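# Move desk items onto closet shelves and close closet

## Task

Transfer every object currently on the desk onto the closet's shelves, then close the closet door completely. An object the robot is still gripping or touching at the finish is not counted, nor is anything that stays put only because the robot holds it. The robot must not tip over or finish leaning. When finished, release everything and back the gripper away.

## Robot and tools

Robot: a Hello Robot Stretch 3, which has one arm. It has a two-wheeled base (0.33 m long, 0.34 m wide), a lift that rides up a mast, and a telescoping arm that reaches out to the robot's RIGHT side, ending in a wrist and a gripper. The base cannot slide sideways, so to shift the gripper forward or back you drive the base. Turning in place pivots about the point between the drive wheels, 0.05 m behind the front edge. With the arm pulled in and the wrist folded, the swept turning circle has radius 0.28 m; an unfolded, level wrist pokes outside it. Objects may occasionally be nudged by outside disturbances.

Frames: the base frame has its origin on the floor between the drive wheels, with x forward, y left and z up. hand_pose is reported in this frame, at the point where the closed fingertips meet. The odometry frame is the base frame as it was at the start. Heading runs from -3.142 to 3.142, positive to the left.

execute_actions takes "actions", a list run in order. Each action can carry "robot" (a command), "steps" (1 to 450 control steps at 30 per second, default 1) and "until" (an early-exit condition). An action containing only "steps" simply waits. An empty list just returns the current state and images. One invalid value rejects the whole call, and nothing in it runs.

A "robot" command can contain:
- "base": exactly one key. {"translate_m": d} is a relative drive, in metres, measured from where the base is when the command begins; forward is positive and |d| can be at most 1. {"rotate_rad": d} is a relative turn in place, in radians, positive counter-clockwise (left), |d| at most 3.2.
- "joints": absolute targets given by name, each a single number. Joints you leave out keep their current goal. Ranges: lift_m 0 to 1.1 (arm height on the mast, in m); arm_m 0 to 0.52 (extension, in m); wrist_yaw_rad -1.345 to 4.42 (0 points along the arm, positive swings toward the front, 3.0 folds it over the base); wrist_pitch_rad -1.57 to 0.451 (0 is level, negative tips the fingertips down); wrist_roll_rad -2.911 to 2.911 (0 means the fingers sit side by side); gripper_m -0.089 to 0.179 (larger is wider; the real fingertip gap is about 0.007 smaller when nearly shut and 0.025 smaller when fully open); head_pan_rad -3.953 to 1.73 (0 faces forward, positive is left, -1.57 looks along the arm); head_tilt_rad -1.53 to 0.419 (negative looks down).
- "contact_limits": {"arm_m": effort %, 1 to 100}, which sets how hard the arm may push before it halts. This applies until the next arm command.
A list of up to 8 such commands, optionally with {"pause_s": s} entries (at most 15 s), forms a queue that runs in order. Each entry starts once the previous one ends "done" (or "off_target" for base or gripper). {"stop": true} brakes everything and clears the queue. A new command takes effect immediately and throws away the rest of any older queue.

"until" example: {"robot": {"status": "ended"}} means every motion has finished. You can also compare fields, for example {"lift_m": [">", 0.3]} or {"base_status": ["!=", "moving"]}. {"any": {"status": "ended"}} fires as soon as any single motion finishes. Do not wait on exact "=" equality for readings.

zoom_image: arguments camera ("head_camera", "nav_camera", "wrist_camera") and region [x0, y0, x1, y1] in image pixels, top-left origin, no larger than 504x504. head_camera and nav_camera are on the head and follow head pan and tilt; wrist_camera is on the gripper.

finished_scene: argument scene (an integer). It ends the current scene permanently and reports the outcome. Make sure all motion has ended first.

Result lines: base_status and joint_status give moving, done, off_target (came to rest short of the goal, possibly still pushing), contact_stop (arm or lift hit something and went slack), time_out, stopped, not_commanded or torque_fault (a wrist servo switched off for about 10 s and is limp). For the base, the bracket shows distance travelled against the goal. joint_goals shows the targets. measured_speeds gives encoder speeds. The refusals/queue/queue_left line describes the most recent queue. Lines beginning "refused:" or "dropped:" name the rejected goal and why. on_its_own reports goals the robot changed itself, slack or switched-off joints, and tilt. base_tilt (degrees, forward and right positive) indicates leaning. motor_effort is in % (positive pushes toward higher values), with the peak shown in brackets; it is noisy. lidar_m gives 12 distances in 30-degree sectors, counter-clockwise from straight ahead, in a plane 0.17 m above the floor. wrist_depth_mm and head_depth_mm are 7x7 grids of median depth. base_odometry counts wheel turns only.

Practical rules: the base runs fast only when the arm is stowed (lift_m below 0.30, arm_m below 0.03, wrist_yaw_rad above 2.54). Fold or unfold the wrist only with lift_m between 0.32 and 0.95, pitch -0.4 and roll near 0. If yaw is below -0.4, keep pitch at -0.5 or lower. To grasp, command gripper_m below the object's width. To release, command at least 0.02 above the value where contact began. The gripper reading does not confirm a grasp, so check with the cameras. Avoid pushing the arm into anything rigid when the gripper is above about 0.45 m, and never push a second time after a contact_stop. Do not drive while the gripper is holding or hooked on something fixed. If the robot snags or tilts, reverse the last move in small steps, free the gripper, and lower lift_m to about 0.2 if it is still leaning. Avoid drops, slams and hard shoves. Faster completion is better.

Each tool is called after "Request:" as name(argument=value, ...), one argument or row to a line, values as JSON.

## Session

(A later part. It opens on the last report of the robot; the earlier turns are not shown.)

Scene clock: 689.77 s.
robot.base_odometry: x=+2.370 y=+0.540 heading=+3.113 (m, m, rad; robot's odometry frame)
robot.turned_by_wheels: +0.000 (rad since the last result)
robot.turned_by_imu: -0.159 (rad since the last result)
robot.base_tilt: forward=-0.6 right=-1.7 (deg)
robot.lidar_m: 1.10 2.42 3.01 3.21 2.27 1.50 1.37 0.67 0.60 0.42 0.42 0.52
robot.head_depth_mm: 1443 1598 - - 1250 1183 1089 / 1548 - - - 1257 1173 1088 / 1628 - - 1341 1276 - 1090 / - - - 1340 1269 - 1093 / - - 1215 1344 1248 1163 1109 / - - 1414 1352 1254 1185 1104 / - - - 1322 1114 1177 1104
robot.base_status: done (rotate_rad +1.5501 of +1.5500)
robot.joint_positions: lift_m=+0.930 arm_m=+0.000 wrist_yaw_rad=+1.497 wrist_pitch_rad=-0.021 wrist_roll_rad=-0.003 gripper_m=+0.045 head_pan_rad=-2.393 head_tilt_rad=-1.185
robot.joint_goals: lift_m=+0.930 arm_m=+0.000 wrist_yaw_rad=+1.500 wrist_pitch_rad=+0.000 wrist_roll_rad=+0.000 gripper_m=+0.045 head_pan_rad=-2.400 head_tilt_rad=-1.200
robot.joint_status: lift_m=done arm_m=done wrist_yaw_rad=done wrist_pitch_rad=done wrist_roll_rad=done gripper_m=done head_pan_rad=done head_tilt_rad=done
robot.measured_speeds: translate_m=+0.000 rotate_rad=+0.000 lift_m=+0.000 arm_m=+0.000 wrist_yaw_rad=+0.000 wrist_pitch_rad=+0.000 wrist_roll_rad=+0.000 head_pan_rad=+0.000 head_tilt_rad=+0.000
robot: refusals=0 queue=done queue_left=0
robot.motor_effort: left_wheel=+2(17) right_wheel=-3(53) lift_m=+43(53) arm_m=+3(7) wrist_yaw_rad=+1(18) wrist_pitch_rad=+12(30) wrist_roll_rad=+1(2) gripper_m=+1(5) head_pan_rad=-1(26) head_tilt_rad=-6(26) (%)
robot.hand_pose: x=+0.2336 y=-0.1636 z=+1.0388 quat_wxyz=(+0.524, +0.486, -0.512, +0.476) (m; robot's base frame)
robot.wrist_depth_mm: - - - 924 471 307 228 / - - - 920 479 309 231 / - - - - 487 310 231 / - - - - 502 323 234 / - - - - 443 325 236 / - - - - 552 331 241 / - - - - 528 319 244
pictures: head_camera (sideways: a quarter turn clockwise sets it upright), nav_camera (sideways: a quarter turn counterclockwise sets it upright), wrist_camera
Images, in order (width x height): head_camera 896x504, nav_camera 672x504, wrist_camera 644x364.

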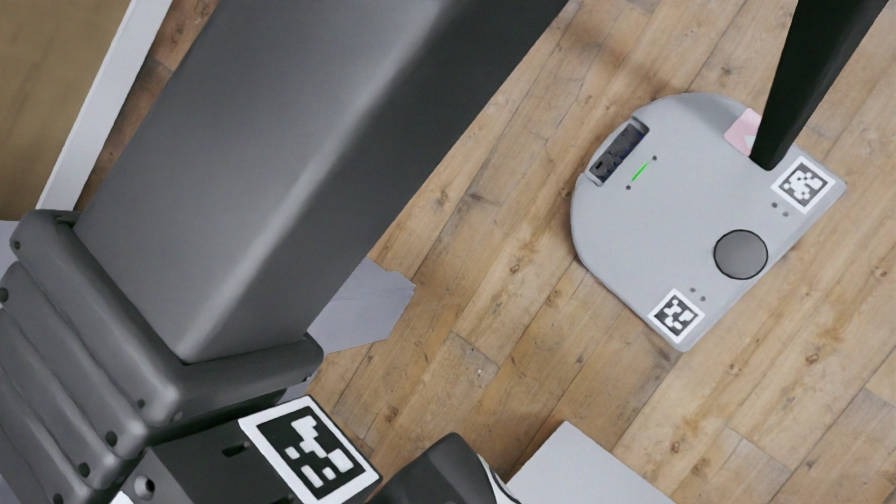

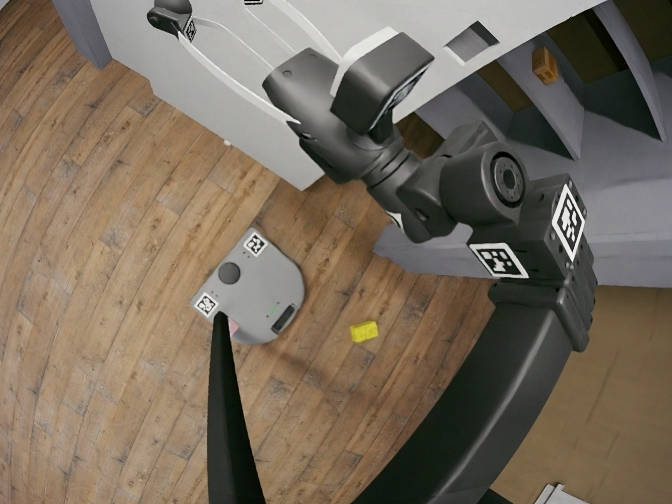

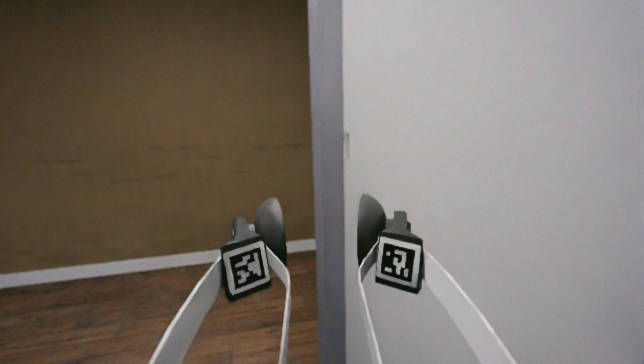

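Request:
execute_actions(
  actions=[
    {"robot":[{"base":{"rotate_rad":-1.31}},{"joints":{"wrist_yaw_rad":0,"lift_m":0.5,"gripper_m":0.16,"head_pan_rad":-1.57,"head_tilt_rad":-1.1}},{"joints":{"wrist_pitch_rad":-1.5,"arm_m":0.2}}],"steps":400,"until":{"robot":{"status":"ended"}}},
  ],
)

Scene clock: 705.43 s.
robot.base_odometry: x=+2.370 y=+0.540 heading=+1.803 (m, m, rad; robot's odometry frame)
robot.turned_by_wheels: -1.310 (rad since the last result)
robot.turned_by_imu: -1.311 (rad since the last result)
robot.base_tilt: forward=-0.6 right=-1.7 (deg)
robot.lidar_m: 0.41 0.44 0.66 2.40 2.60 3.69 3.35 1.75 1.39 1.37 0.60 0.42
robot.head_depth_mm: 1362 1627 1559 1406 1283 1186 1104 / 1372 1636 1554 1407 1271 - - / 1385 1656 1538 - 1268 1207 - / 1404 1652 1529 1446 1287 1216 - / 1404 1652 1552 1407 1280 1183 1104 / 1422 1676 1544 1383 1281 1182 1097 / 1440 1662 1138 1144 1285 1173 1094
robot.base_status: done (rotate_rad -1.3098 of -1.3100)
robot.joint_positions: lift_m=+0.500 arm_m=+0.200 wrist_yaw_rad=+0.001 wrist_pitch_rad=-1.496 wrist_roll_rad=-0.003 gripper_m=+0.160 head_pan_rad=-1.577 head_tilt_rad=-1.100
robot.joint_goals: lift_m=+0.500 arm_m=+0.200 wrist_yaw_rad=+0.000 wrist_pitch_rad=-1.500 wrist_roll_rad=+0.000 gripper_m=+0.160 head_pan_rad=-1.570 head_tilt_rad=-1.100
robot.joint_status: lift_m=done arm_m=done wrist_yaw_rad=done wrist_pitch_rad=done wrist_roll_rad=done gripper_m=done head_pan_rad=done head_tilt_rad=done
robot.measured_speeds: translate_m=+0.000 rotate_rad=+0.000 lift_m=+0.000 arm_m=+0.000 wrist_yaw_rad=+0.000 wrist_pitch_rad=+0.000 wrist_roll_rad=+0.000 head_pan_rad=+0.000 head_tilt_rad=+0.000
robot: refusals=0 queue=done queue_left=0
robot.motor_effort: left_wheel=+4(8) right_wheel=-6(9) lift_m=+18(48) arm_m=+4(2) wrist_yaw_rad=-1(5) wrist_pitch_rad=-3(12) wrist_roll_rad=+1(0) gripper_m=+1(98) head_pan_rad=+3(30) head_tilt_rad=+0(8) (%)
robot.hand_pose: x=-0.0216 y=-0.3398 z=+0.3819 quat_wxyz=(+0.519, +0.482, -0.517, -0.480) (m; robot's base frame)
robot.wrist_depth_mm: 415 498 506 517 512 526 531 / 497 517 517 520 530 525 543 / 520 525 524 529 533 545 539 / 528 556 542 542 550 552 559 / 548 541 548 547 584 560 569 / 553 - 573 - 563 589 577 / 505 582 575 - - 585 593
pictures: head_camera (sideways: a quarter turn clockwise sets it upright), nav_camera (sideways: a quarter turn counterclockwise sets it upright), wrist_camera
Images, in order (width x height): head_camera 896x504, nav_camera 672x504, wrist_camera 644x364.

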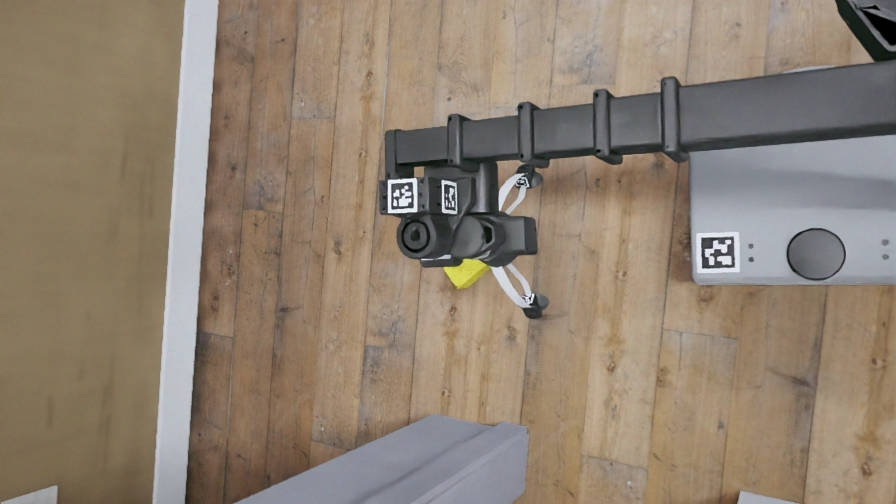

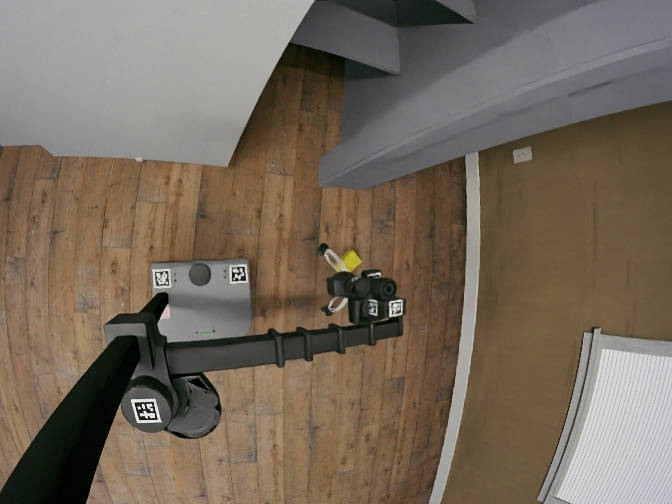

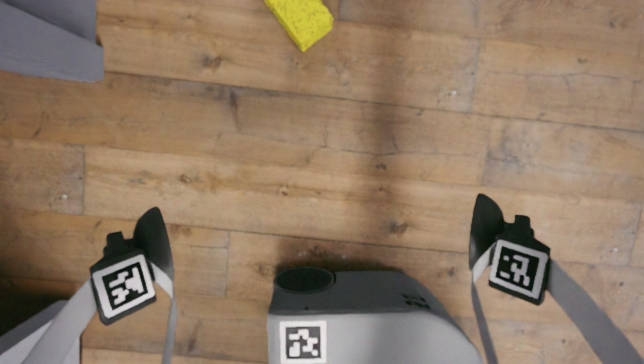

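Request:
execute_actions(
  actions=[
    {"robot":{"base":{"translate_m":0.03},"joints":{"arm_m":0.43,"lift_m":0.3,"wrist_roll_rad":0.6}},"steps":400,"until":{"robot":{"status":"ended"}}},
  ],
)

Scene clock: 713.83 s.
robot.base_odometry: x=+2.363 y=+0.569 heading=+1.803 (m, m, rad; robot's odometry frame)
robot.turned_by_wheels: +0.000 (rad since the last result)
robot.turned_by_imu: +0.001 (rad since the last result)
robot.base_tilt: forward=-0.6 right=-1.7 (deg)
robot.lidar_m: 0.39 0.42 0.62 2.40 2.59 3.71 3.39 1.76 1.39 1.37 0.59 0.39
robot.head_depth_mm: 1359 1616 1544 1403 1289 1184 1129 / 1380 1634 1553 1395 1292 1199 - / 1395 1652 1585 1386 1280 1215 - / 1399 1634 1561 1368 1289 1209 - / 1417 1661 1535 1401 1282 1185 1100 / 1448 1660 1539 1365 1276 1181 1101 / 1445 1662 980 1085 1290 1186 1092
robot.base_status: done (translate_m +0.0300 of +0.0300)
robot.joint_positions: lift_m=+0.300 arm_m=+0.430 wrist_yaw_rad=+0.001 wrist_pitch_rad=-1.497 wrist_roll_rad=+0.595 gripper_m=+0.160 head_pan_rad=-1.577 head_tilt_rad=-1.100
robot.joint_goals: lift_m=+0.300 arm_m=+0.430 wrist_yaw_rad=+0.000 wrist_pitch_rad=-1.500 wrist_roll_rad=+0.600 gripper_m=+0.160 head_pan_rad=-1.570 head_tilt_rad=-1.100
robot.joint_status: lift_m=done arm_m=done wrist_yaw_rad=done wrist_pitch_rad=done wrist_roll_rad=done gripper_m=done head_pan_rad=done head_tilt_rad=done
robot.measured_speeds: translate_m=+0.000 rotate_rad=+0.000 lift_m=+0.000 arm_m=+0.000 wrist_yaw_rad=+0.000 wrist_pitch_rad=+0.000 wrist_roll_rad=+0.000 head_pan_rad=+0.000 head_tilt_rad=+0.000
robot: refusals=0 queue=done queue_left=0
robot.motor_effort: left_wheel=+4(9) right_wheel=-5(7) lift_m=+17(21) arm_m=+3(6) wrist_yaw_rad=-1(1) wrist_pitch_rad=-2(3) wrist_roll_rad=+1(4) gripper_m=+1(1) head_pan_rad=+2(2) head_tilt_rad=+0(1) (%)
robot.hand_pose: x=-0.0217 y=-0.5694 z=+0.1819 quat_wxyz=(+0.344, +0.319, -0.647, -0.601) (m; robot's base frame)
robot.wrist_depth_mm: 328 326 320 322 316 318 314 / 334 332 330 329 323 325 325 / 345 341 338 334 331 333 330 / 352 345 347 298 342 341 339 / 354 354 357 356 350 348 349 / 346 - 365 362 363 361 353 / 331 373 378 373 370 361 365
pictures: head_camera (sideways: a quarter turn clockwise sets it upright), nav_camera (sideways: a quarter turn counterclockwise sets it upright), wrist_camera
Images, in order (width x height): head_camera 896x504, nav_camera 672x504, wrist_camera 644x364.

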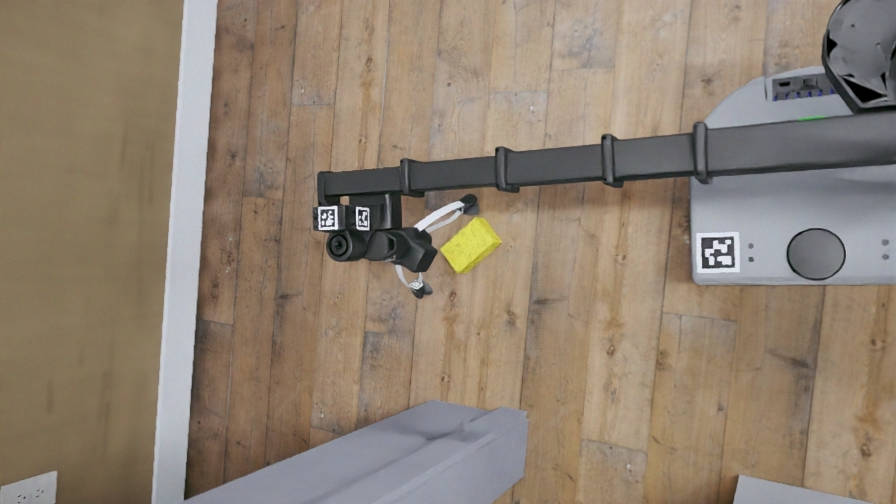

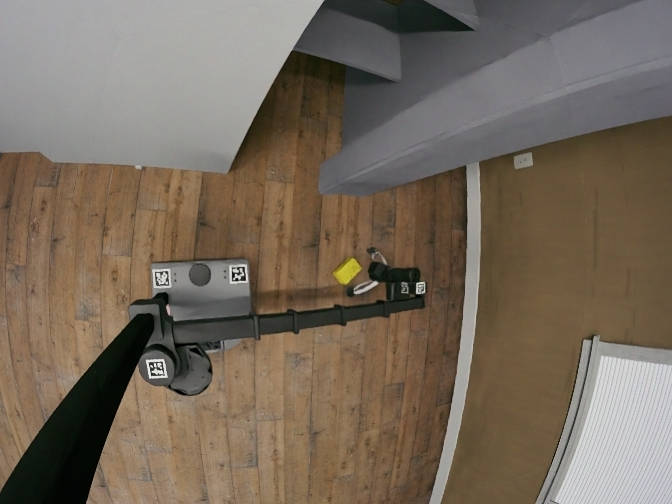

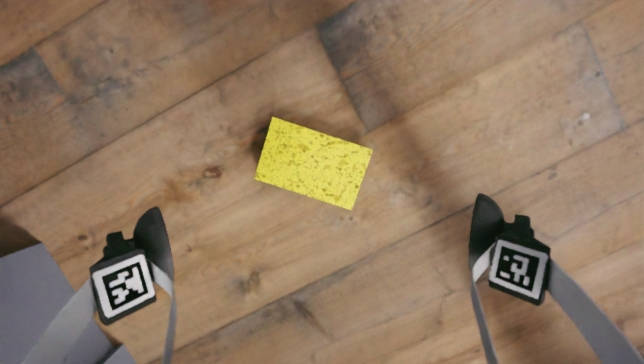

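Request:
execute_actions(
  actions=[
    {"robot":{"joints":{"wrist_roll_rad":-0.9,"arm_m":0.39}},"steps":150,"until":{"robot":{"status":"ended"}}},
  ],
)

Scene clock: 732.97 s.
robot.base_odometry: x=+2.363 y=+0.569 heading=+1.803 (m, m, rad; robot's odometry frame)
robot.turned_by_wheels: +0.000 (rad since the last result)
robot.turned_by_imu: +0.001 (rad since the last result)
robot.base_tilt: forward=-0.6 right=-1.7 (deg)
robot.lidar_m: 0.38 0.41 0.62 2.40 2.59 3.72 3.40 1.76 1.39 1.37 0.58 0.39
robot.head_depth_mm: 1365 1623 1555 1400 1292 1185 1134 / 1378 1636 1542 1391 1280 1199 - / 1389 1628 1574 1383 1292 1207 - / 1409 1638 1568 1354 1287 1212 - / 1413 1649 1548 1403 1289 1187 1101 / 1424 1675 1545 1365 1286 1178 1094 / 1445 1664 985 1081 1295 1184 1092
robot.base_status: done (translate_m +0.0300 of +0.0300)
robot.joint_positions: lift_m=+0.300 arm_m=+0.390 wrist_yaw_rad=+0.001 wrist_pitch_rad=-1.497 wrist_roll_rad=-0.894 gripper_m=+0.160 head_pan_rad=-1.577 head_tilt_rad=-1.100
robot.joint_goals: lift_m=+0.300 arm_m=+0.390 wrist_yaw_rad=+0.000 wrist_pitch_rad=-1.500 wrist_roll_rad=-0.900 gripper_m=+0.160 head_pan_rad=-1.570 head_tilt_rad=-1.100
robot.joint_status: lift_m=done arm_m=done wrist_yaw_rad=done wrist_pitch_rad=done wrist_roll_rad=done gripper_m=done head_pan_rad=done head_tilt_rad=done
robot.measured_speeds: translate_m=+0.000 rotate_rad=+0.000 lift_m=+0.000 arm_m=+0.000 wrist_yaw_rad=+0.000 wrist_pitch_rad=+0.000 wrist_roll_rad=+0.000 head_pan_rad=+0.000 head_tilt_rad=+0.000
robot: refusals=0 queue=done queue_left=0
robot.motor_effort: left_wheel=+4(3) right_wheel=-5(6) lift_m=+17(17) arm_m=-2(0) wrist_yaw_rad=-2(1) wrist_pitch_rad=-2(2) wrist_roll_rad=-3(1) gripper_m=+1(1) head_pan_rad=+3(2) head_tilt_rad=+0(1) (%)
robot.hand_pose: x=-0.0215 y=-0.5303 z=+0.1819 quat_wxyz=(+0.691, +0.642, -0.242, -0.226) (m; robot's base frame)
robot.wrist_depth_mm: 296 306 316 318 328 338 341 / 304 315 318 328 337 347 357 / 316 317 328 332 344 354 364 / 323 329 333 339 354 366 378 / 329 337 346 359 363 376 386 / 336 - 352 362 375 387 407 / 340 357 362 371 390 396 414
pictures: head_camera (sideways: a quarter turn clockwise sets it upright), nav_camera (sideways: a quarter turn counterclockwise sets it upright), wrist_camera
Images, in order (width x height): head_camera 896x504, nav_camera 672x504, wrist_camera 644x364.

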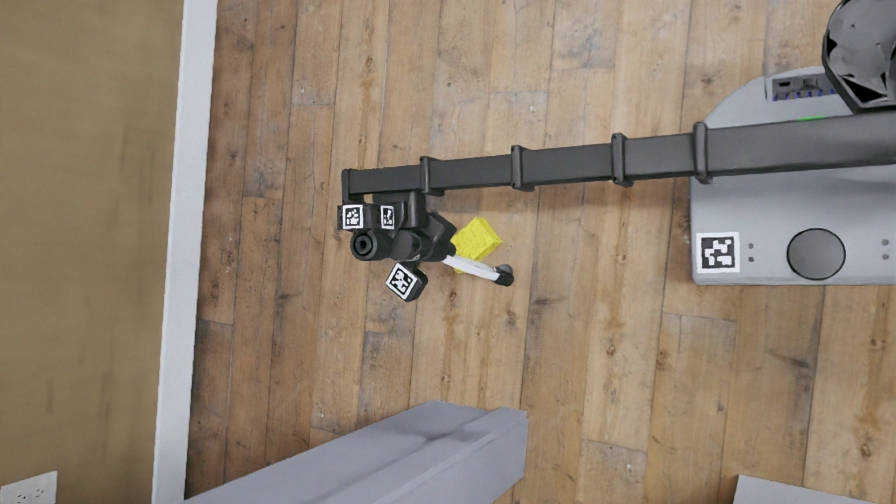

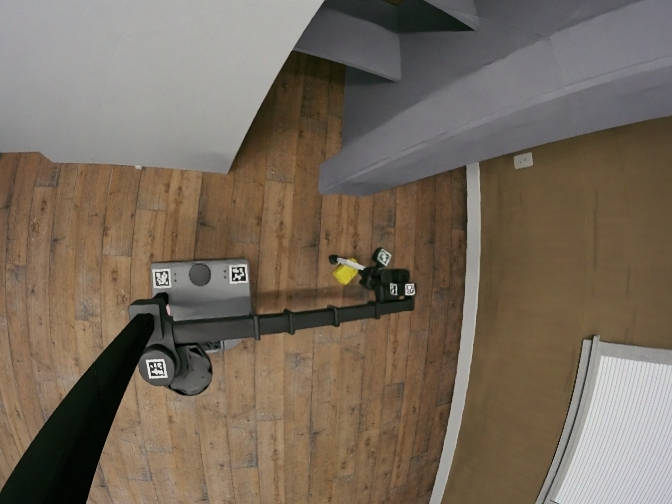

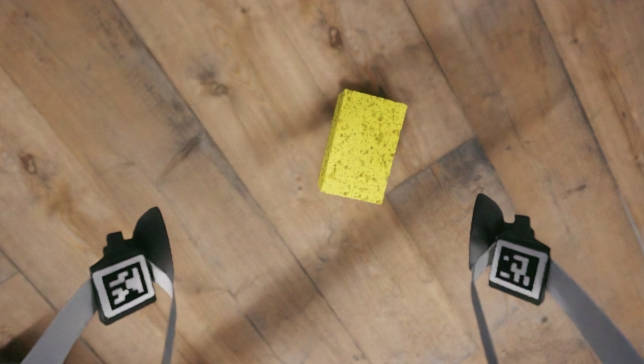

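Request:
execute_actions(
  actions=[
    {"robot":{"joints":{"wrist_roll_rad":-1.1,"lift_m":0.21}},"steps":150,"until":{"robot":{"status":"ended"}}},
  ],
)

Scene clock: 737.07 s.
robot.base_odometry: x=+2.363 y=+0.569 heading=+1.803 (m, m, rad; robot's odometry frame)
robot.turned_by_wheels: +0.000 (rad since the last result)
robot.turned_by_imu: +0.000 (rad since the last result)
robot.base_tilt: forward=-0.6 right=-1.7 (deg)
robot.lidar_m: 0.38 0.41 0.62 2.40 2.59 3.70 3.39 1.75 1.38 1.37 0.59 0.39
robot.head_depth_mm: 1360 1623 1538 1402 1282 1192 1124 / 1374 1643 1555 1404 1277 1200 - / 1394 1632 1541 1386 1288 - - / 1395 1642 1554 1357 1282 1207 - / 1406 1653 1550 1400 1280 1183 1096 / 1423 1656 1550 1362 1285 1181 1100 / 1449 1656 983 1079 1285 1184 1085
robot.base_status: done (translate_m +0.0300 of +0.0300)
robot.joint_positions: lift_m=+0.210 arm_m=+0.390 wrist_yaw_rad=+0.001 wrist_pitch_rad=-1.497 wrist_roll_rad=-1.094 gripper_m=+0.160 head_pan_rad=-1.577 head_tilt_rad=-1.100
robot.joint_goals: lift_m=+0.210 arm_m=+0.390 wrist_yaw_rad=+0.000 wrist_pitch_rad=-1.500 wrist_roll_rad=-1.100 gripper_m=+0.160 head_pan_rad=-1.570 head_tilt_rad=-1.100
robot.joint_status: lift_m=done arm_m=done wrist_yaw_rad=done wrist_pitch_rad=done wrist_roll_rad=done gripper_m=done head_pan_rad=done head_tilt_rad=done
robot.measured_speeds: translate_m=+0.000 rotate_rad=+0.000 lift_m=+0.000 arm_m=+0.000 wrist_yaw_rad=+0.000 wrist_pitch_rad=+0.000 wrist_roll_rad=+0.000 head_pan_rad=+0.000 head_tilt_rad=+0.000
robot: refusals=0 queue=done queue_left=0
robot.motor_effort: left_wheel=+4(4) right_wheel=-6(5) lift_m=+17(20) arm_m=-1(2) wrist_yaw_rad=-1(2) wrist_pitch_rad=-2(2) wrist_roll_rad=-3(2) gripper_m=+0(1) head_pan_rad=+2(3) head_tilt_rad=+0(0) (%)
robot.hand_pose: x=-0.0215 y=-0.5303 z=+0.0919 quat_wxyz=(+0.712, +0.662, -0.172, -0.160) (m; robot's base frame)
robot.wrist_depth_mm: 216 222 230 233 241 246 256 / 220 228 233 240 247 255 265 / 227 233 242 248 210 263 271 / 233 240 247 251 215 270 279 / 241 247 254 263 267 279 291 / 247 - 262 272 279 291 305 / 255 261 269 281 285 299 308
pictures: head_camera (sideways: a quarter turn clockwise sets it upright), nav_camera (sideways: a quarter turn counterclockwise sets it upright), wrist_camera
Images, in order (width x height): head_camera 896x504, nav_camera 672x504, wrist_camera 644x364.

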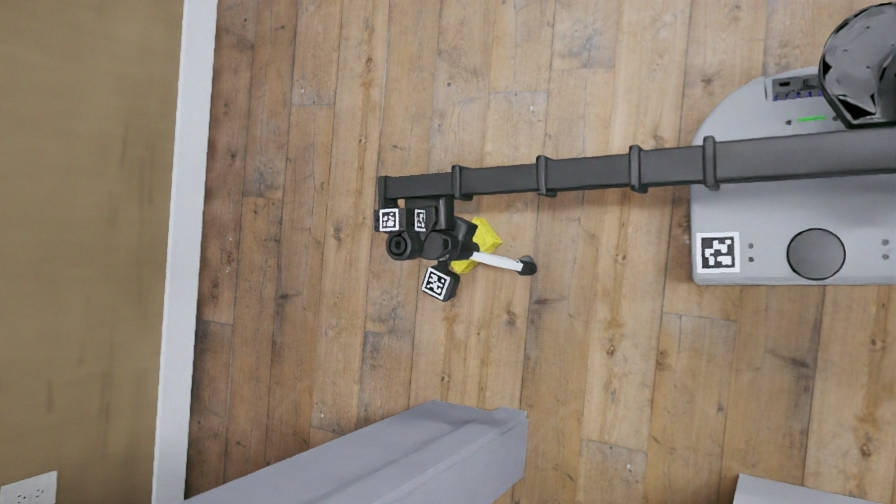

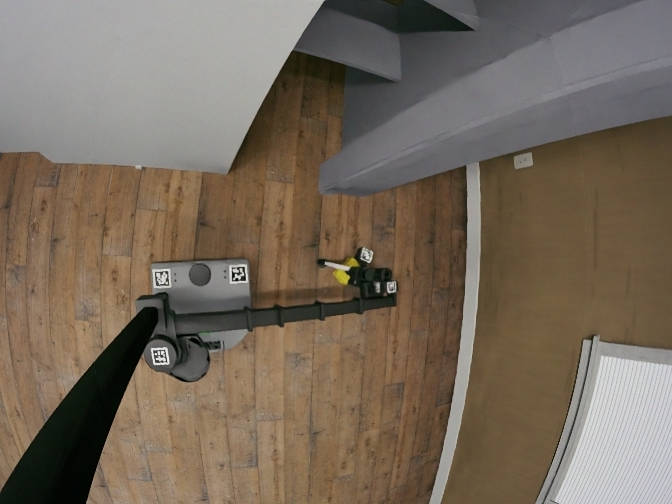

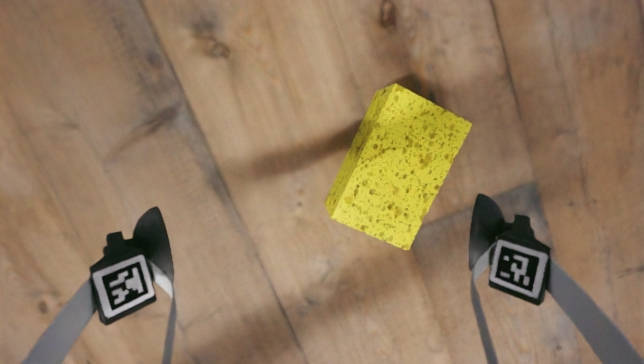

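Request:
execute_actions(
  actions=[
    {"robot":{"joints":{"wrist_roll_rad":-0.6,"arm_m":0.36}},"steps":150,"until":{"robot":{"status":"ended"}}},
  ],
)

Scene clock: 741.27 s.
robot.base_odometry: x=+2.363 y=+0.569 heading=+1.803 (m, m, rad; robot's odometry frame)
robot.turned_by_wheels: +0.000 (rad since the last result)
robot.turned_by_imu: +0.000 (rad since the last result)
robot.base_tilt: forward=-0.6 right=-1.7 (deg)
robot.lidar_m: 0.38 0.41 0.62 2.40 2.59 3.72 3.37 1.76 1.38 1.37 0.58 0.39
robot.head_depth_mm: 1365 1630 1554 1406 1286 1182 1129 / 1377 1645 1538 1404 1289 1196 - / 1390 1656 1544 1406 1288 - - / 1405 1645 1543 1387 1284 1207 - / 1405 1652 1551 1407 1284 1184 1098 / 1447 1660 1538 1361 1282 1183 1098 / 1451 1663 976 1078 1280 1187 1086
robot.base_status: done (translate_m +0.0300 of +0.0300)
robot.joint_positions: lift_m=+0.210 arm_m=+0.360 wrist_yaw_rad=+0.001 wrist_pitch_rad=-1.497 wrist_roll_rad=-0.606 gripper_m=+0.160 head_pan_rad=-1.577 head_tilt_rad=-1.100
robot.joint_goals: lift_m=+0.210 arm_m=+0.360 wrist_yaw_rad=+0.000 wrist_pitch_rad=-1.500 wrist_roll_rad=-0.600 gripper_m=+0.160 head_pan_rad=-1.570 head_tilt_rad=-1.100
robot.joint_status: lift_m=done arm_m=done wrist_yaw_rad=done wrist_pitch_rad=done wrist_roll_rad=done gripper_m=done head_pan_rad=done head_tilt_rad=done
robot.measured_speeds: translate_m=+0.000 rotate_rad=+0.000 lift_m=+0.000 arm_m=+0.000 wrist_yaw_rad=+0.000 wrist_pitch_rad=+0.000 wrist_roll_rad=+0.000 head_pan_rad=+0.000 head_tilt_rad=+0.000
robot: refusals=0 queue=done queue_left=0
robot.motor_effort: left_wheel=+4(4) right_wheel=-5(5) lift_m=+17(17) arm_m=-2(4) wrist_yaw_rad=-2(1) wrist_pitch_rad=-2(2) wrist_roll_rad=+2(1) gripper_m=+1(1) head_pan_rad=+3(2) head_tilt_rad=+1(0) (%)
robot.hand_pose: x=-0.0216 y=-0.5003 z=+0.0919 quat_wxyz=(+0.649, +0.603, -0.339, -0.316) (m; robot's base frame)
robot.wrist_depth_mm: 225 230 232 237 203 246 254 / 229 233 236 242 205 255 260 / 234 236 243 250 209 262 268 / 238 245 250 255 261 267 275 / 246 247 254 261 268 273 283 / 254 - 261 266 269 282 287 / 257 264 269 272 281 288 297
pictures: head_camera (sideways: a quarter turn clockwise sets it upright), nav_camera (sideways: a quarter turn counterclockwise sets it upright), wrist_camera
Images, in order (width x height): head_camera 896x504, nav_camera 672x504, wrist_camera 644x364.

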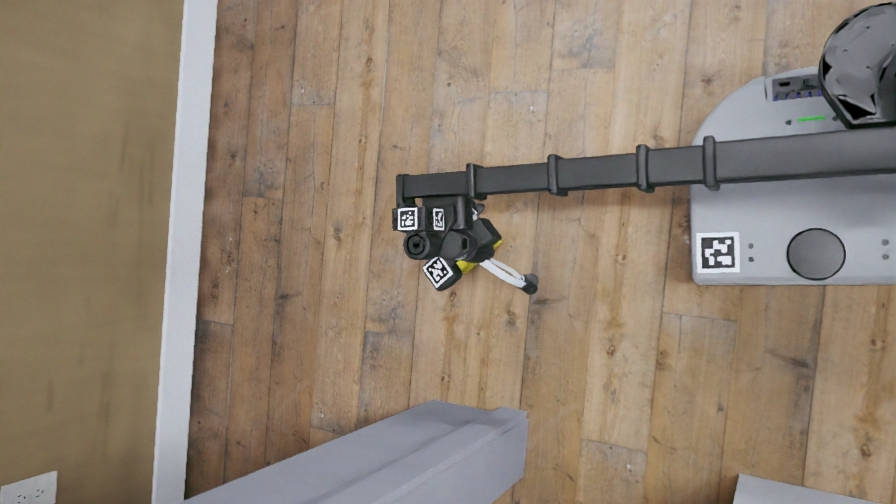

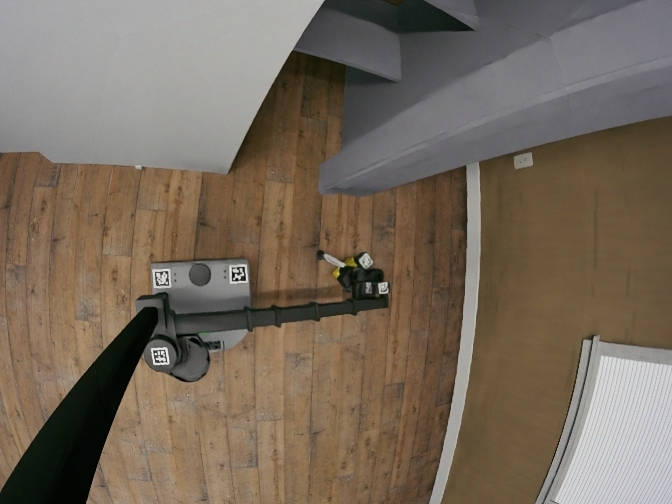

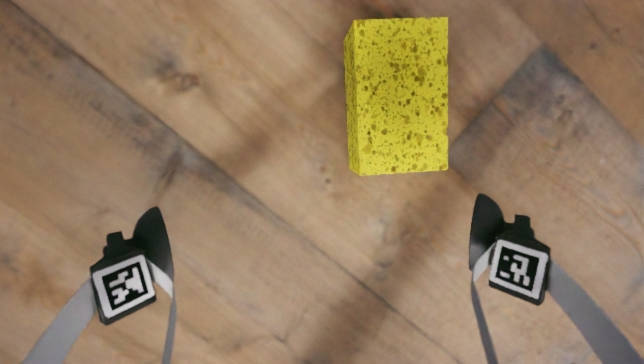

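Request:
execute_actions(
  actions=[
    {"robot":{"joints":{"arm_m":0.283},"base":{"translate_m":-0.021}},"steps":150,"until":{"robot":{"status":"ended"}}},
    {"robot":{"joints":{"lift_m":0.17}},"steps":150,"until":{"robot":{"status":"ended"}}},
  ],
)

Scene clock: 748.60 s.
robot.base_odometry: x=+2.368 y=+0.549 heading=+1.803 (m, m, rad; robot's odometry frame)
robot.turned_by_wheels: +0.000 (rad since the last result)
robot.turned_by_imu: +0.001 (rad since the last result)
robot.base_tilt: forward=-0.6 right=-1.7 (deg)
robot.lidar_m: 0.40 0.44 0.65 2.41 2.59 3.69 3.35 1.75 1.39 1.37 0.59 0.41
robot.head_depth_mm: 1360 1623 1545 1400 1278 1187 1116 / 1363 1634 1542 1403 1284 1201 - / 1398 1644 1551 1422 1291 - - / 1392 1647 1547 1429 1275 1208 - / 1418 1636 1541 1408 1285 1178 1097 / 1433 1656 1544 1387 1285 1187 1101 / 1446 1672 1061 1125 1279 1185 1099
robot.base_status: done (translate_m -0.0210 of -0.0210)
robot.joint_positions: lift_m=+0.170 arm_m=+0.283 wrist_yaw_rad=+0.001 wrist_pitch_rad=-1.497 wrist_roll_rad=-0.606 gripper_m=+0.160 head_pan_rad=-1.577 head_tilt_rad=-1.100
robot.joint_goals: lift_m=+0.170 arm_m=+0.283 wrist_yaw_rad=+0.000 wrist_pitch_rad=-1.500 wrist_roll_rad=-0.600 gripper_m=+0.160 head_pan_rad=-1.570 head_tilt_rad=-1.100
robot.joint_status: lift_m=done arm_m=done wrist_yaw_rad=done wrist_pitch_rad=done wrist_roll_rad=done gripper_m=done head_pan_rad=done head_tilt_rad=done
robot.measured_speeds: translate_m=+0.000 rotate_rad=+0.000 lift_m=+0.000 arm_m=+0.000 wrist_yaw_rad=+0.000 wrist_pitch_rad=+0.000 wrist_roll_rad=+0.000 head_pan_rad=+0.000 head_tilt_rad=+0.000
robot: refusals=0 queue=done queue_left=0
robot.motor_effort: left_wheel=+4(5) right_wheel=-5(9) lift_m=+18(15) arm_m=-2(2) wrist_yaw_rad=-2(1) wrist_pitch_rad=-2(2) wrist_roll_rad=+2(2) gripper_m=+1(1) head_pan_rad=+1(2) head_tilt_rad=+0(0) (%)
robot.hand_pose: x=-0.0216 y=-0.4233 z=+0.0519 quat_wxyz=(+0.649, +0.603, -0.339, -0.316) (m; robot's base frame)
robot.wrist_depth_mm: 189 195 196 202 176 165 215 / 193 195 201 203 208 214 220 / 197 201 206 210 214 221 224 / 202 207 213 216 218 225 232 / 206 210 216 221 225 230 237 / 210 - 222 225 232 238 245 / 217 220 225 232 236 242 248
pictures: head_camera (sideways: a quarter turn clockwise sets it upright), nav_camera (sideways: a quarter turn counterclockwise sets it upright), wrist_camera
Images, in order (width x height): head_camera 896x504, nav_camera 672x504, wrist_camera 644x364.

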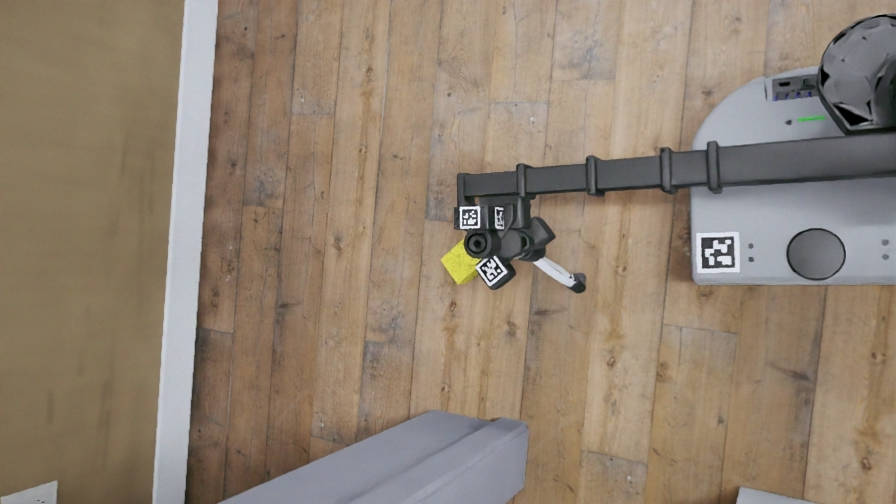

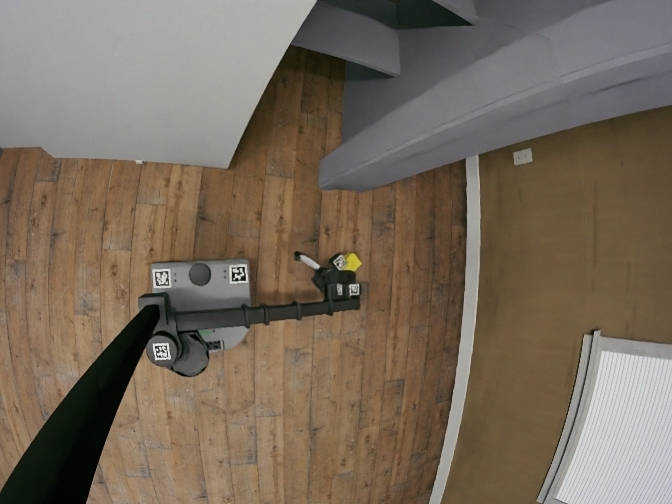

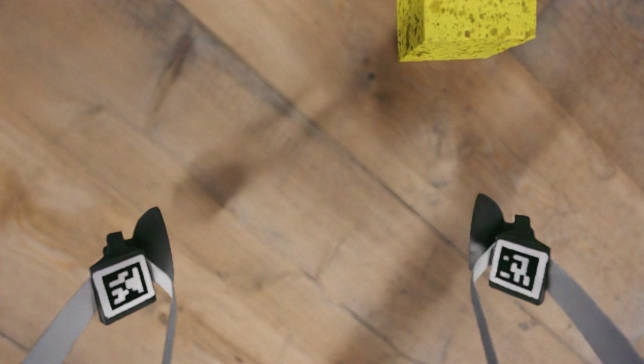

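Request:
execute_actions(
  actions=[
    {"robot":[{"joints":{"lift_m":0.21}},{"joints":{"arm_m":0.437},"base":{"translate_m":0.042}},{"joints":{"lift_m":0.17}}],"steps":300,"until":{"robot":{"status":"ended"}}},
  ],
)

Scene clock: 756.43 s.
robot.base_odometry: x=+2.359 y=+0.589 heading=+1.803 (m, m, rad; robot's odometry frame)
robot.turned_by_wheels: +0.000 (rad since the last result)
robot.turned_by_imu: +0.001 (rad since the last result)
robot.base_tilt: forward=-0.6 right=-1.7 (deg)
robot.lidar_m: 0.36 0.39 0.59 2.40 2.59 3.73 3.40 1.76 1.39 1.37 0.57 0.37
robot.head_depth_mm: 1365 1621 1557 1401 1285 1187 1110 / 1379 1644 1550 1409 1276 1195 - / 1392 1634 1545 1399 1294 - - / 1406 1644 1559 1364 1289 1219 - / 1421 1638 1546 1406 1295 1195 1103 / 1428 1661 1548 1364 1280 1188 1100 / 1439 1643 913 1047 1288 1183 1075
robot.base_status: done (translate_m +0.0420 of +0.0420)
robot.joint_positions: lift_m=+0.170 arm_m=+0.437 wrist_yaw_rad=+0.001 wrist_pitch_rad=-1.497 wrist_roll_rad=-0.605 gripper_m=+0.160 head_pan_rad=-1.577 head_tilt_rad=-1.100
robot.joint_goals: lift_m=+0.170 arm_m=+0.437 wrist_yaw_rad=+0.000 wrist_pitch_rad=-1.500 wrist_roll_rad=-0.600 gripper_m=+0.160 head_pan_rad=-1.570 head_tilt_rad=-1.100
robot.joint_status: lift_m=done arm_m=done wrist_yaw_rad=done wrist_pitch_rad=done wrist_roll_rad=done gripper_m=done head_pan_rad=done head_tilt_rad=done
robot.measured_speeds: translate_m=+0.000 rotate_rad=+0.000 lift_m=+0.000 arm_m=+0.000 wrist_yaw_rad=+0.000 wrist_pitch_rad=+0.000 wrist_roll_rad=+0.000 head_pan_rad=+0.000 head_tilt_rad=+0.000
robot: refusals=0 queue=done queue_left=0
robot.motor_effort: left_wheel=+3(9) right_wheel=-5(7) lift_m=+18(44) arm_m=+3(7) wrist_yaw_rad=-1(1) wrist_pitch_rad=-3(2) wrist_roll_rad=+1(2) gripper_m=+1(1) head_pan_rad=+3(2) head_tilt_rad=+0(1) (%)
robot.hand_pose: x=-0.0216 y=-0.5766 z=+0.0519 quat_wxyz=(+0.649, +0.603, -0.340, -0.316) (m; robot's base frame)
robot.wrist_depth_mm: 188 192 198 199 205 208 213 / 194 197 201 206 210 213 219 / 197 201 205 207 212 218 225 / 201 204 210 171 174 225 232 / 207 208 214 190 179 229 235 / 209 - 219 221 183 239 242 / 216 221 225 229 236 244 251
pictures: head_camera (sideways: a quarter turn clockwise sets it upright), nav_camera (sideways: a quarter turn counterclockwise sets it upright), wrist_camera
Images, in order (width x height): head_camera 896x504, nav_camera 672x504, wrist_camera 644x364.

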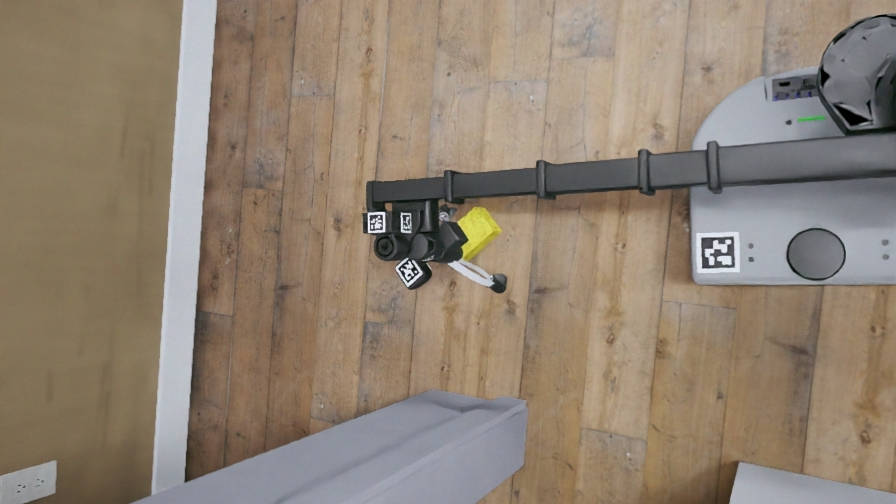

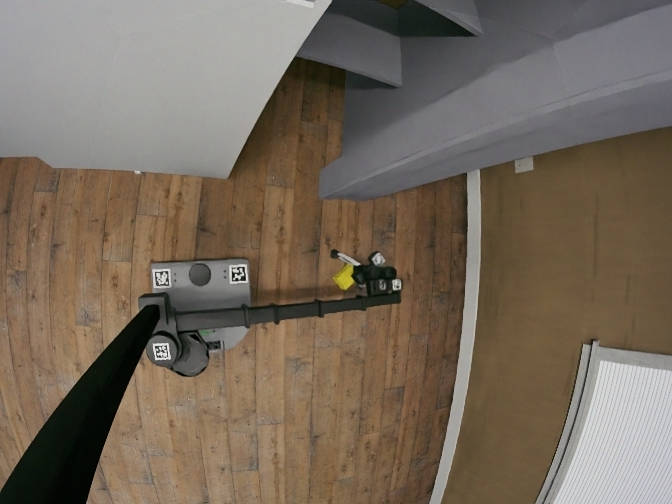

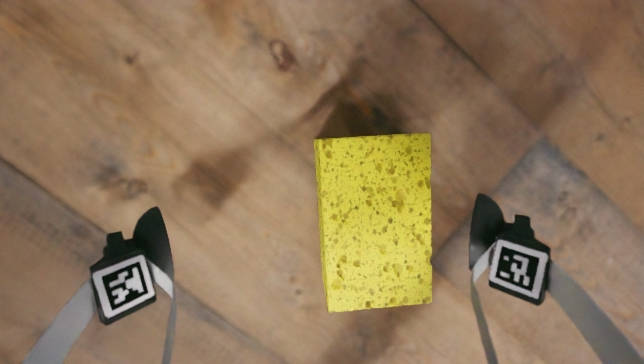

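Request:
execute_actions(
  actions=[
    {"robot":[{"joints":{"arm_m":0.444},"base":{"translate_m":-0.031}},{"joints":{"lift_m":0.145}}],"steps":300,"until":{"robot":{"status":"ended"}}},
  ],
)

Scene clock: 763.43 s.
robot.base_odometry: x=+2.366 y=+0.559 heading=+1.803 (m, m, rad; robot's odometry frame)
robot.turned_by_wheels: +0.000 (rad since the last result)
robot.turned_by_imu: +0.000 (rad since the last result)
robot.base_tilt: forward=-0.6 right=-1.7 (deg)
robot.lidar_m: 0.39 0.43 0.64 2.40 2.60 3.70 3.36 1.75 1.39 1.37 0.59 0.40
robot.head_depth_mm: 1364 1626 1553 1400 1291 1184 1110 / 1372 1632 1538 1407 1294 1200 - / 1388 1640 1544 1409 1289 - - / 1411 1649 1554 1359 1275 1209 - / 1407 1641 1545 1411 1288 1187 1102 / 1434 1658 1537 1381 1282 1183 1105 / 1431 1657 1013 1080 1285 1182 1105
robot.base_status: done (translate_m -0.0310 of -0.0310)
robot.joint_positions: lift_m=+0.145 arm_m=+0.444 wrist_yaw_rad=+0.001 wrist_pitch_rad=-1.497 wrist_roll_rad=-0.605 gripper_m=+0.160 head_pan_rad=-1.577 head_tilt_rad=-1.100
robot.joint_goals: lift_m=+0.145 arm_m=+0.444 wrist_yaw_rad=+0.000 wrist_pitch_rad=-1.500 wrist_roll_rad=-0.600 gripper_m=+0.160 head_pan_rad=-1.570 head_tilt_rad=-1.100
robot.joint_status: lift_m=done arm_m=done wrist_yaw_rad=done wrist_pitch_rad=done wrist_roll_rad=done gripper_m=done head_pan_rad=done head_tilt_rad=done
robot.measured_speeds: translate_m=+0.000 rotate_rad=+0.000 lift_m=+0.000 arm_m=+0.000 wrist_yaw_rad=+0.000 wrist_pitch_rad=+0.000 wrist_roll_rad=+0.000 head_pan_rad=+0.000 head_tilt_rad=+0.000
robot: refusals=0 queue=done queue_left=0
robot.motor_effort: left_wheel=+3(5) right_wheel=-5(9) lift_m=+17(21) arm_m=+3(6) wrist_yaw_rad=-2(1) wrist_pitch_rad=-2(2) wrist_roll_rad=+1(1) gripper_m=+0(1) head_pan_rad=+2(3) head_tilt_rad=+0(0) (%)
robot.hand_pose: x=-0.0216 y=-0.5836 z=+0.0269 quat_wxyz=(+0.649, +0.603, -0.340, -0.316) (m; robot's base frame)
robot.wrist_depth_mm: 168 169 173 177 181 185 189 / 171 174 177 180 186 188 195 / 176 177 180 141 190 192 199 / 178 181 184 144 195 198 204 / 182 185 189 147 199 202 209 / 186 - 192 150 203 209 215 / 191 194 199 205 209 215 220
pictures: head_camera (sideways: a quarter turn clockwise sets it upright), nav_camera (sideways: a quarter turn counterclockwise sets it upright), wrist_camera
Images, in order (width x height): head_camera 896x504, nav_camera 672x504, wrist_camera 644x364.

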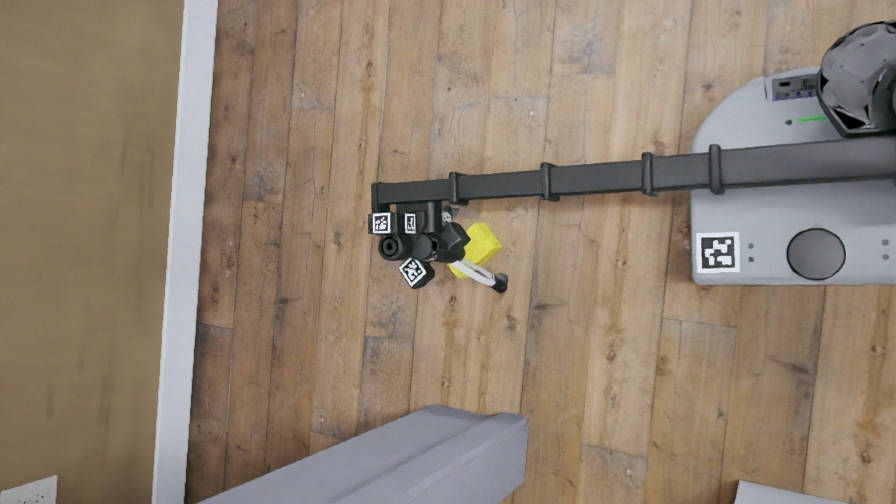

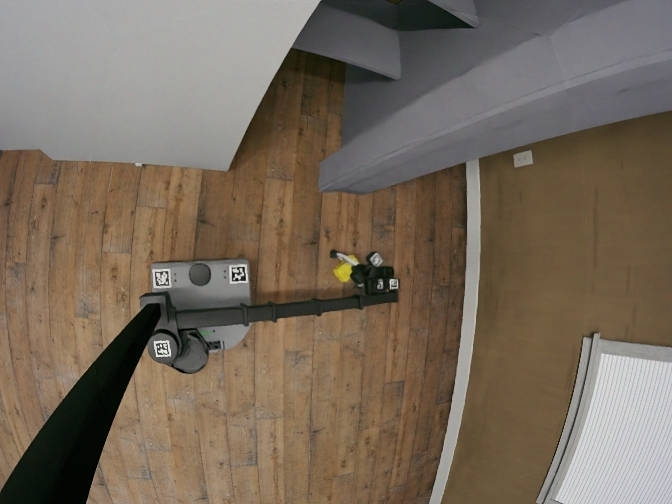

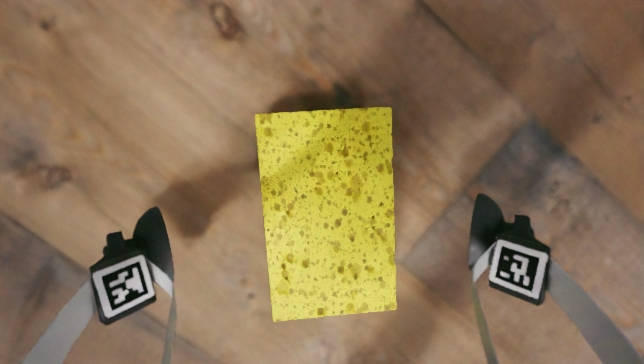

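Request:
execute_actions(
  actions=[
    {"robot":{"joints":{"lift_m":0.115,"gripper_m":0.11}},"steps":100,"until":{"robot":{"status":"ended"}}},
    {"robot":{"joints":{"gripper_m":0.045}},"steps":60},
    {"robot":{"joints":{"lift_m":0.25}},"steps":100,"until":{"robot":{"status":"ended"}}},
  ],
)

Scene clock: 771.67 s.
robot.base_odometry: x=+2.366 y=+0.559 heading=+1.803 (m, m, rad; robot's odometry frame)
robot.turned_by_wheels: +0.000 (rad since the last result)
robot.turned_by_imu: +0.001 (rad since the last result)
robot.base_tilt: forward=-0.6 right=-1.7 (deg)
robot.lidar_m: 0.39 0.42 0.64 2.40 2.59 3.70 3.24 1.76 1.39 1.37 0.59 0.40
robot.head_depth_mm: 1364 1615 1556 1406 1286 1190 1128 / 1371 1635 1548 1411 1286 1203 - / 1401 1640 1561 1411 1284 - - / 1400 1633 1569 1362 1281 1216 - / 1420 1660 1547 1407 1279 1182 1089 / 1436 1660 1546 1379 1272 1182 1102 / 1441 1648 1017 1087 1287 1189 1095
robot.base_status: done (translate_m -0.0310 of -0.0310)
robot.joint_positions: lift_m=+0.250 arm_m=+0.444 wrist_yaw_rad=-0.003 wrist_pitch_rad=-1.502 wrist_roll_rad=-0.594 gripper_m=+0.046 head_pan_rad=-1.577 head_tilt_rad=-1.099
robot.joint_goals: lift_m=+0.250 arm_m=+0.444 wrist_yaw_rad=+0.000 wrist_pitch_rad=-1.500 wrist_roll_rad=-0.600 gripper_m=+0.045 head_pan_rad=-1.570 head_tilt_rad=-1.100
robot.joint_status: lift_m=done arm_m=done wrist_yaw_rad=done wrist_pitch_rad=done wrist_roll_rad=done gripper_m=done head_pan_rad=done head_tilt_rad=done
robot.measured_speeds: translate_m=+0.000 rotate_rad=+0.000 lift_m=+0.000 arm_m=+0.000 wrist_yaw_rad=+0.000 wrist_pitch_rad=+0.000 wrist_roll_rad=+0.000 head_pan_rad=+0.000 head_tilt_rad=+0.000
robot: refusals=0 queue=done queue_left=0
robot.motor_effort: left_wheel=+2(14) right_wheel=-4(30) lift_m=+42(46) arm_m=+2(3) wrist_yaw_rad=+1(3) wrist_pitch_rad=+1(21) wrist_roll_rad=-3(4) gripper_m=-13(100) head_pan_rad=+2(3) head_tilt_rad=+0(0) (%)
robot.hand_pose: x=-0.0215 y=-0.5825 z=+0.1309 quat_wxyz=(+0.645, +0.602, -0.343, -0.321) (m; robot's base frame)
robot.wrist_depth_mm: 261 264 267 278 279 285 295 / 264 273 276 278 285 295 299 / 268 276 276 126 293 295 302 / 274 283 285 130 299 308 312 / 286 287 292 133 138 314 319 / 293 295 135 137 316 326 328 / 298 304 310 321 326 333 338
pictures: head_camera (sideways: a quarter turn clockwise sets it upright), nav_camera (sideways: a quarter turn counterclockwise sets it upright), wrist_camera
replaced: robot.lift_m: its motion had ended contact_stop
Images, in order (width x height): head_camera 896x504, nav_camera 672x504, wrist_camera 644x364.

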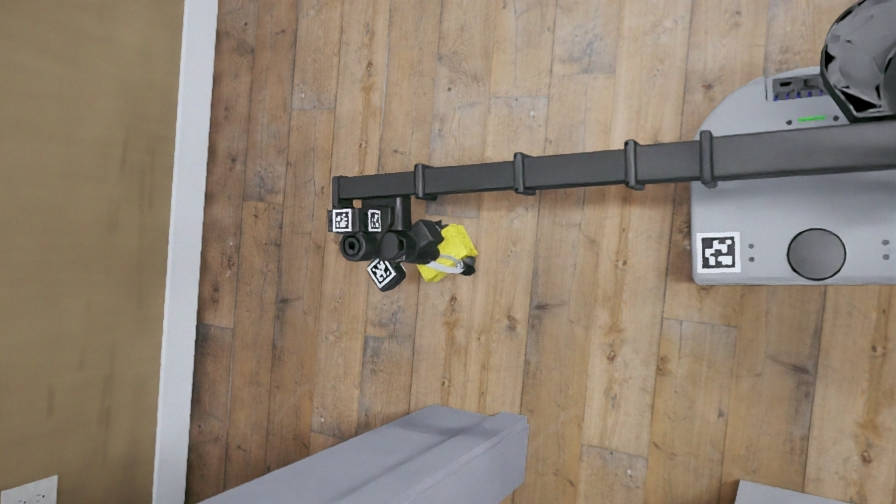

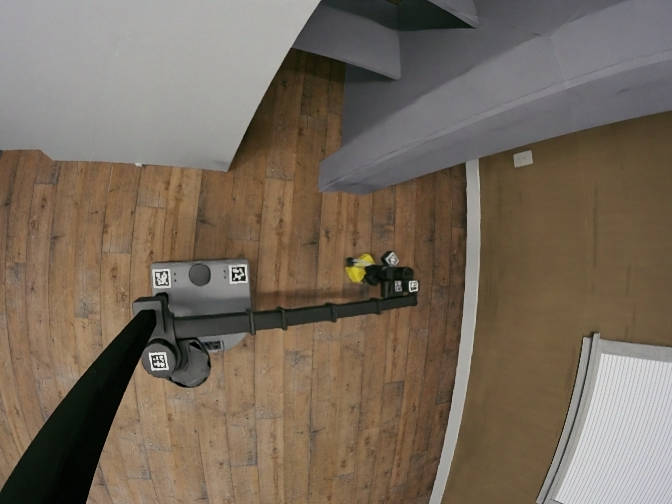

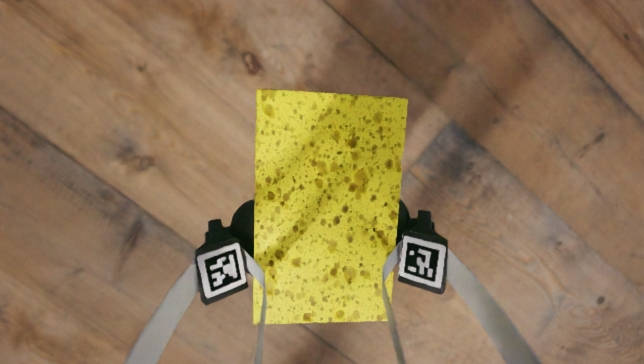

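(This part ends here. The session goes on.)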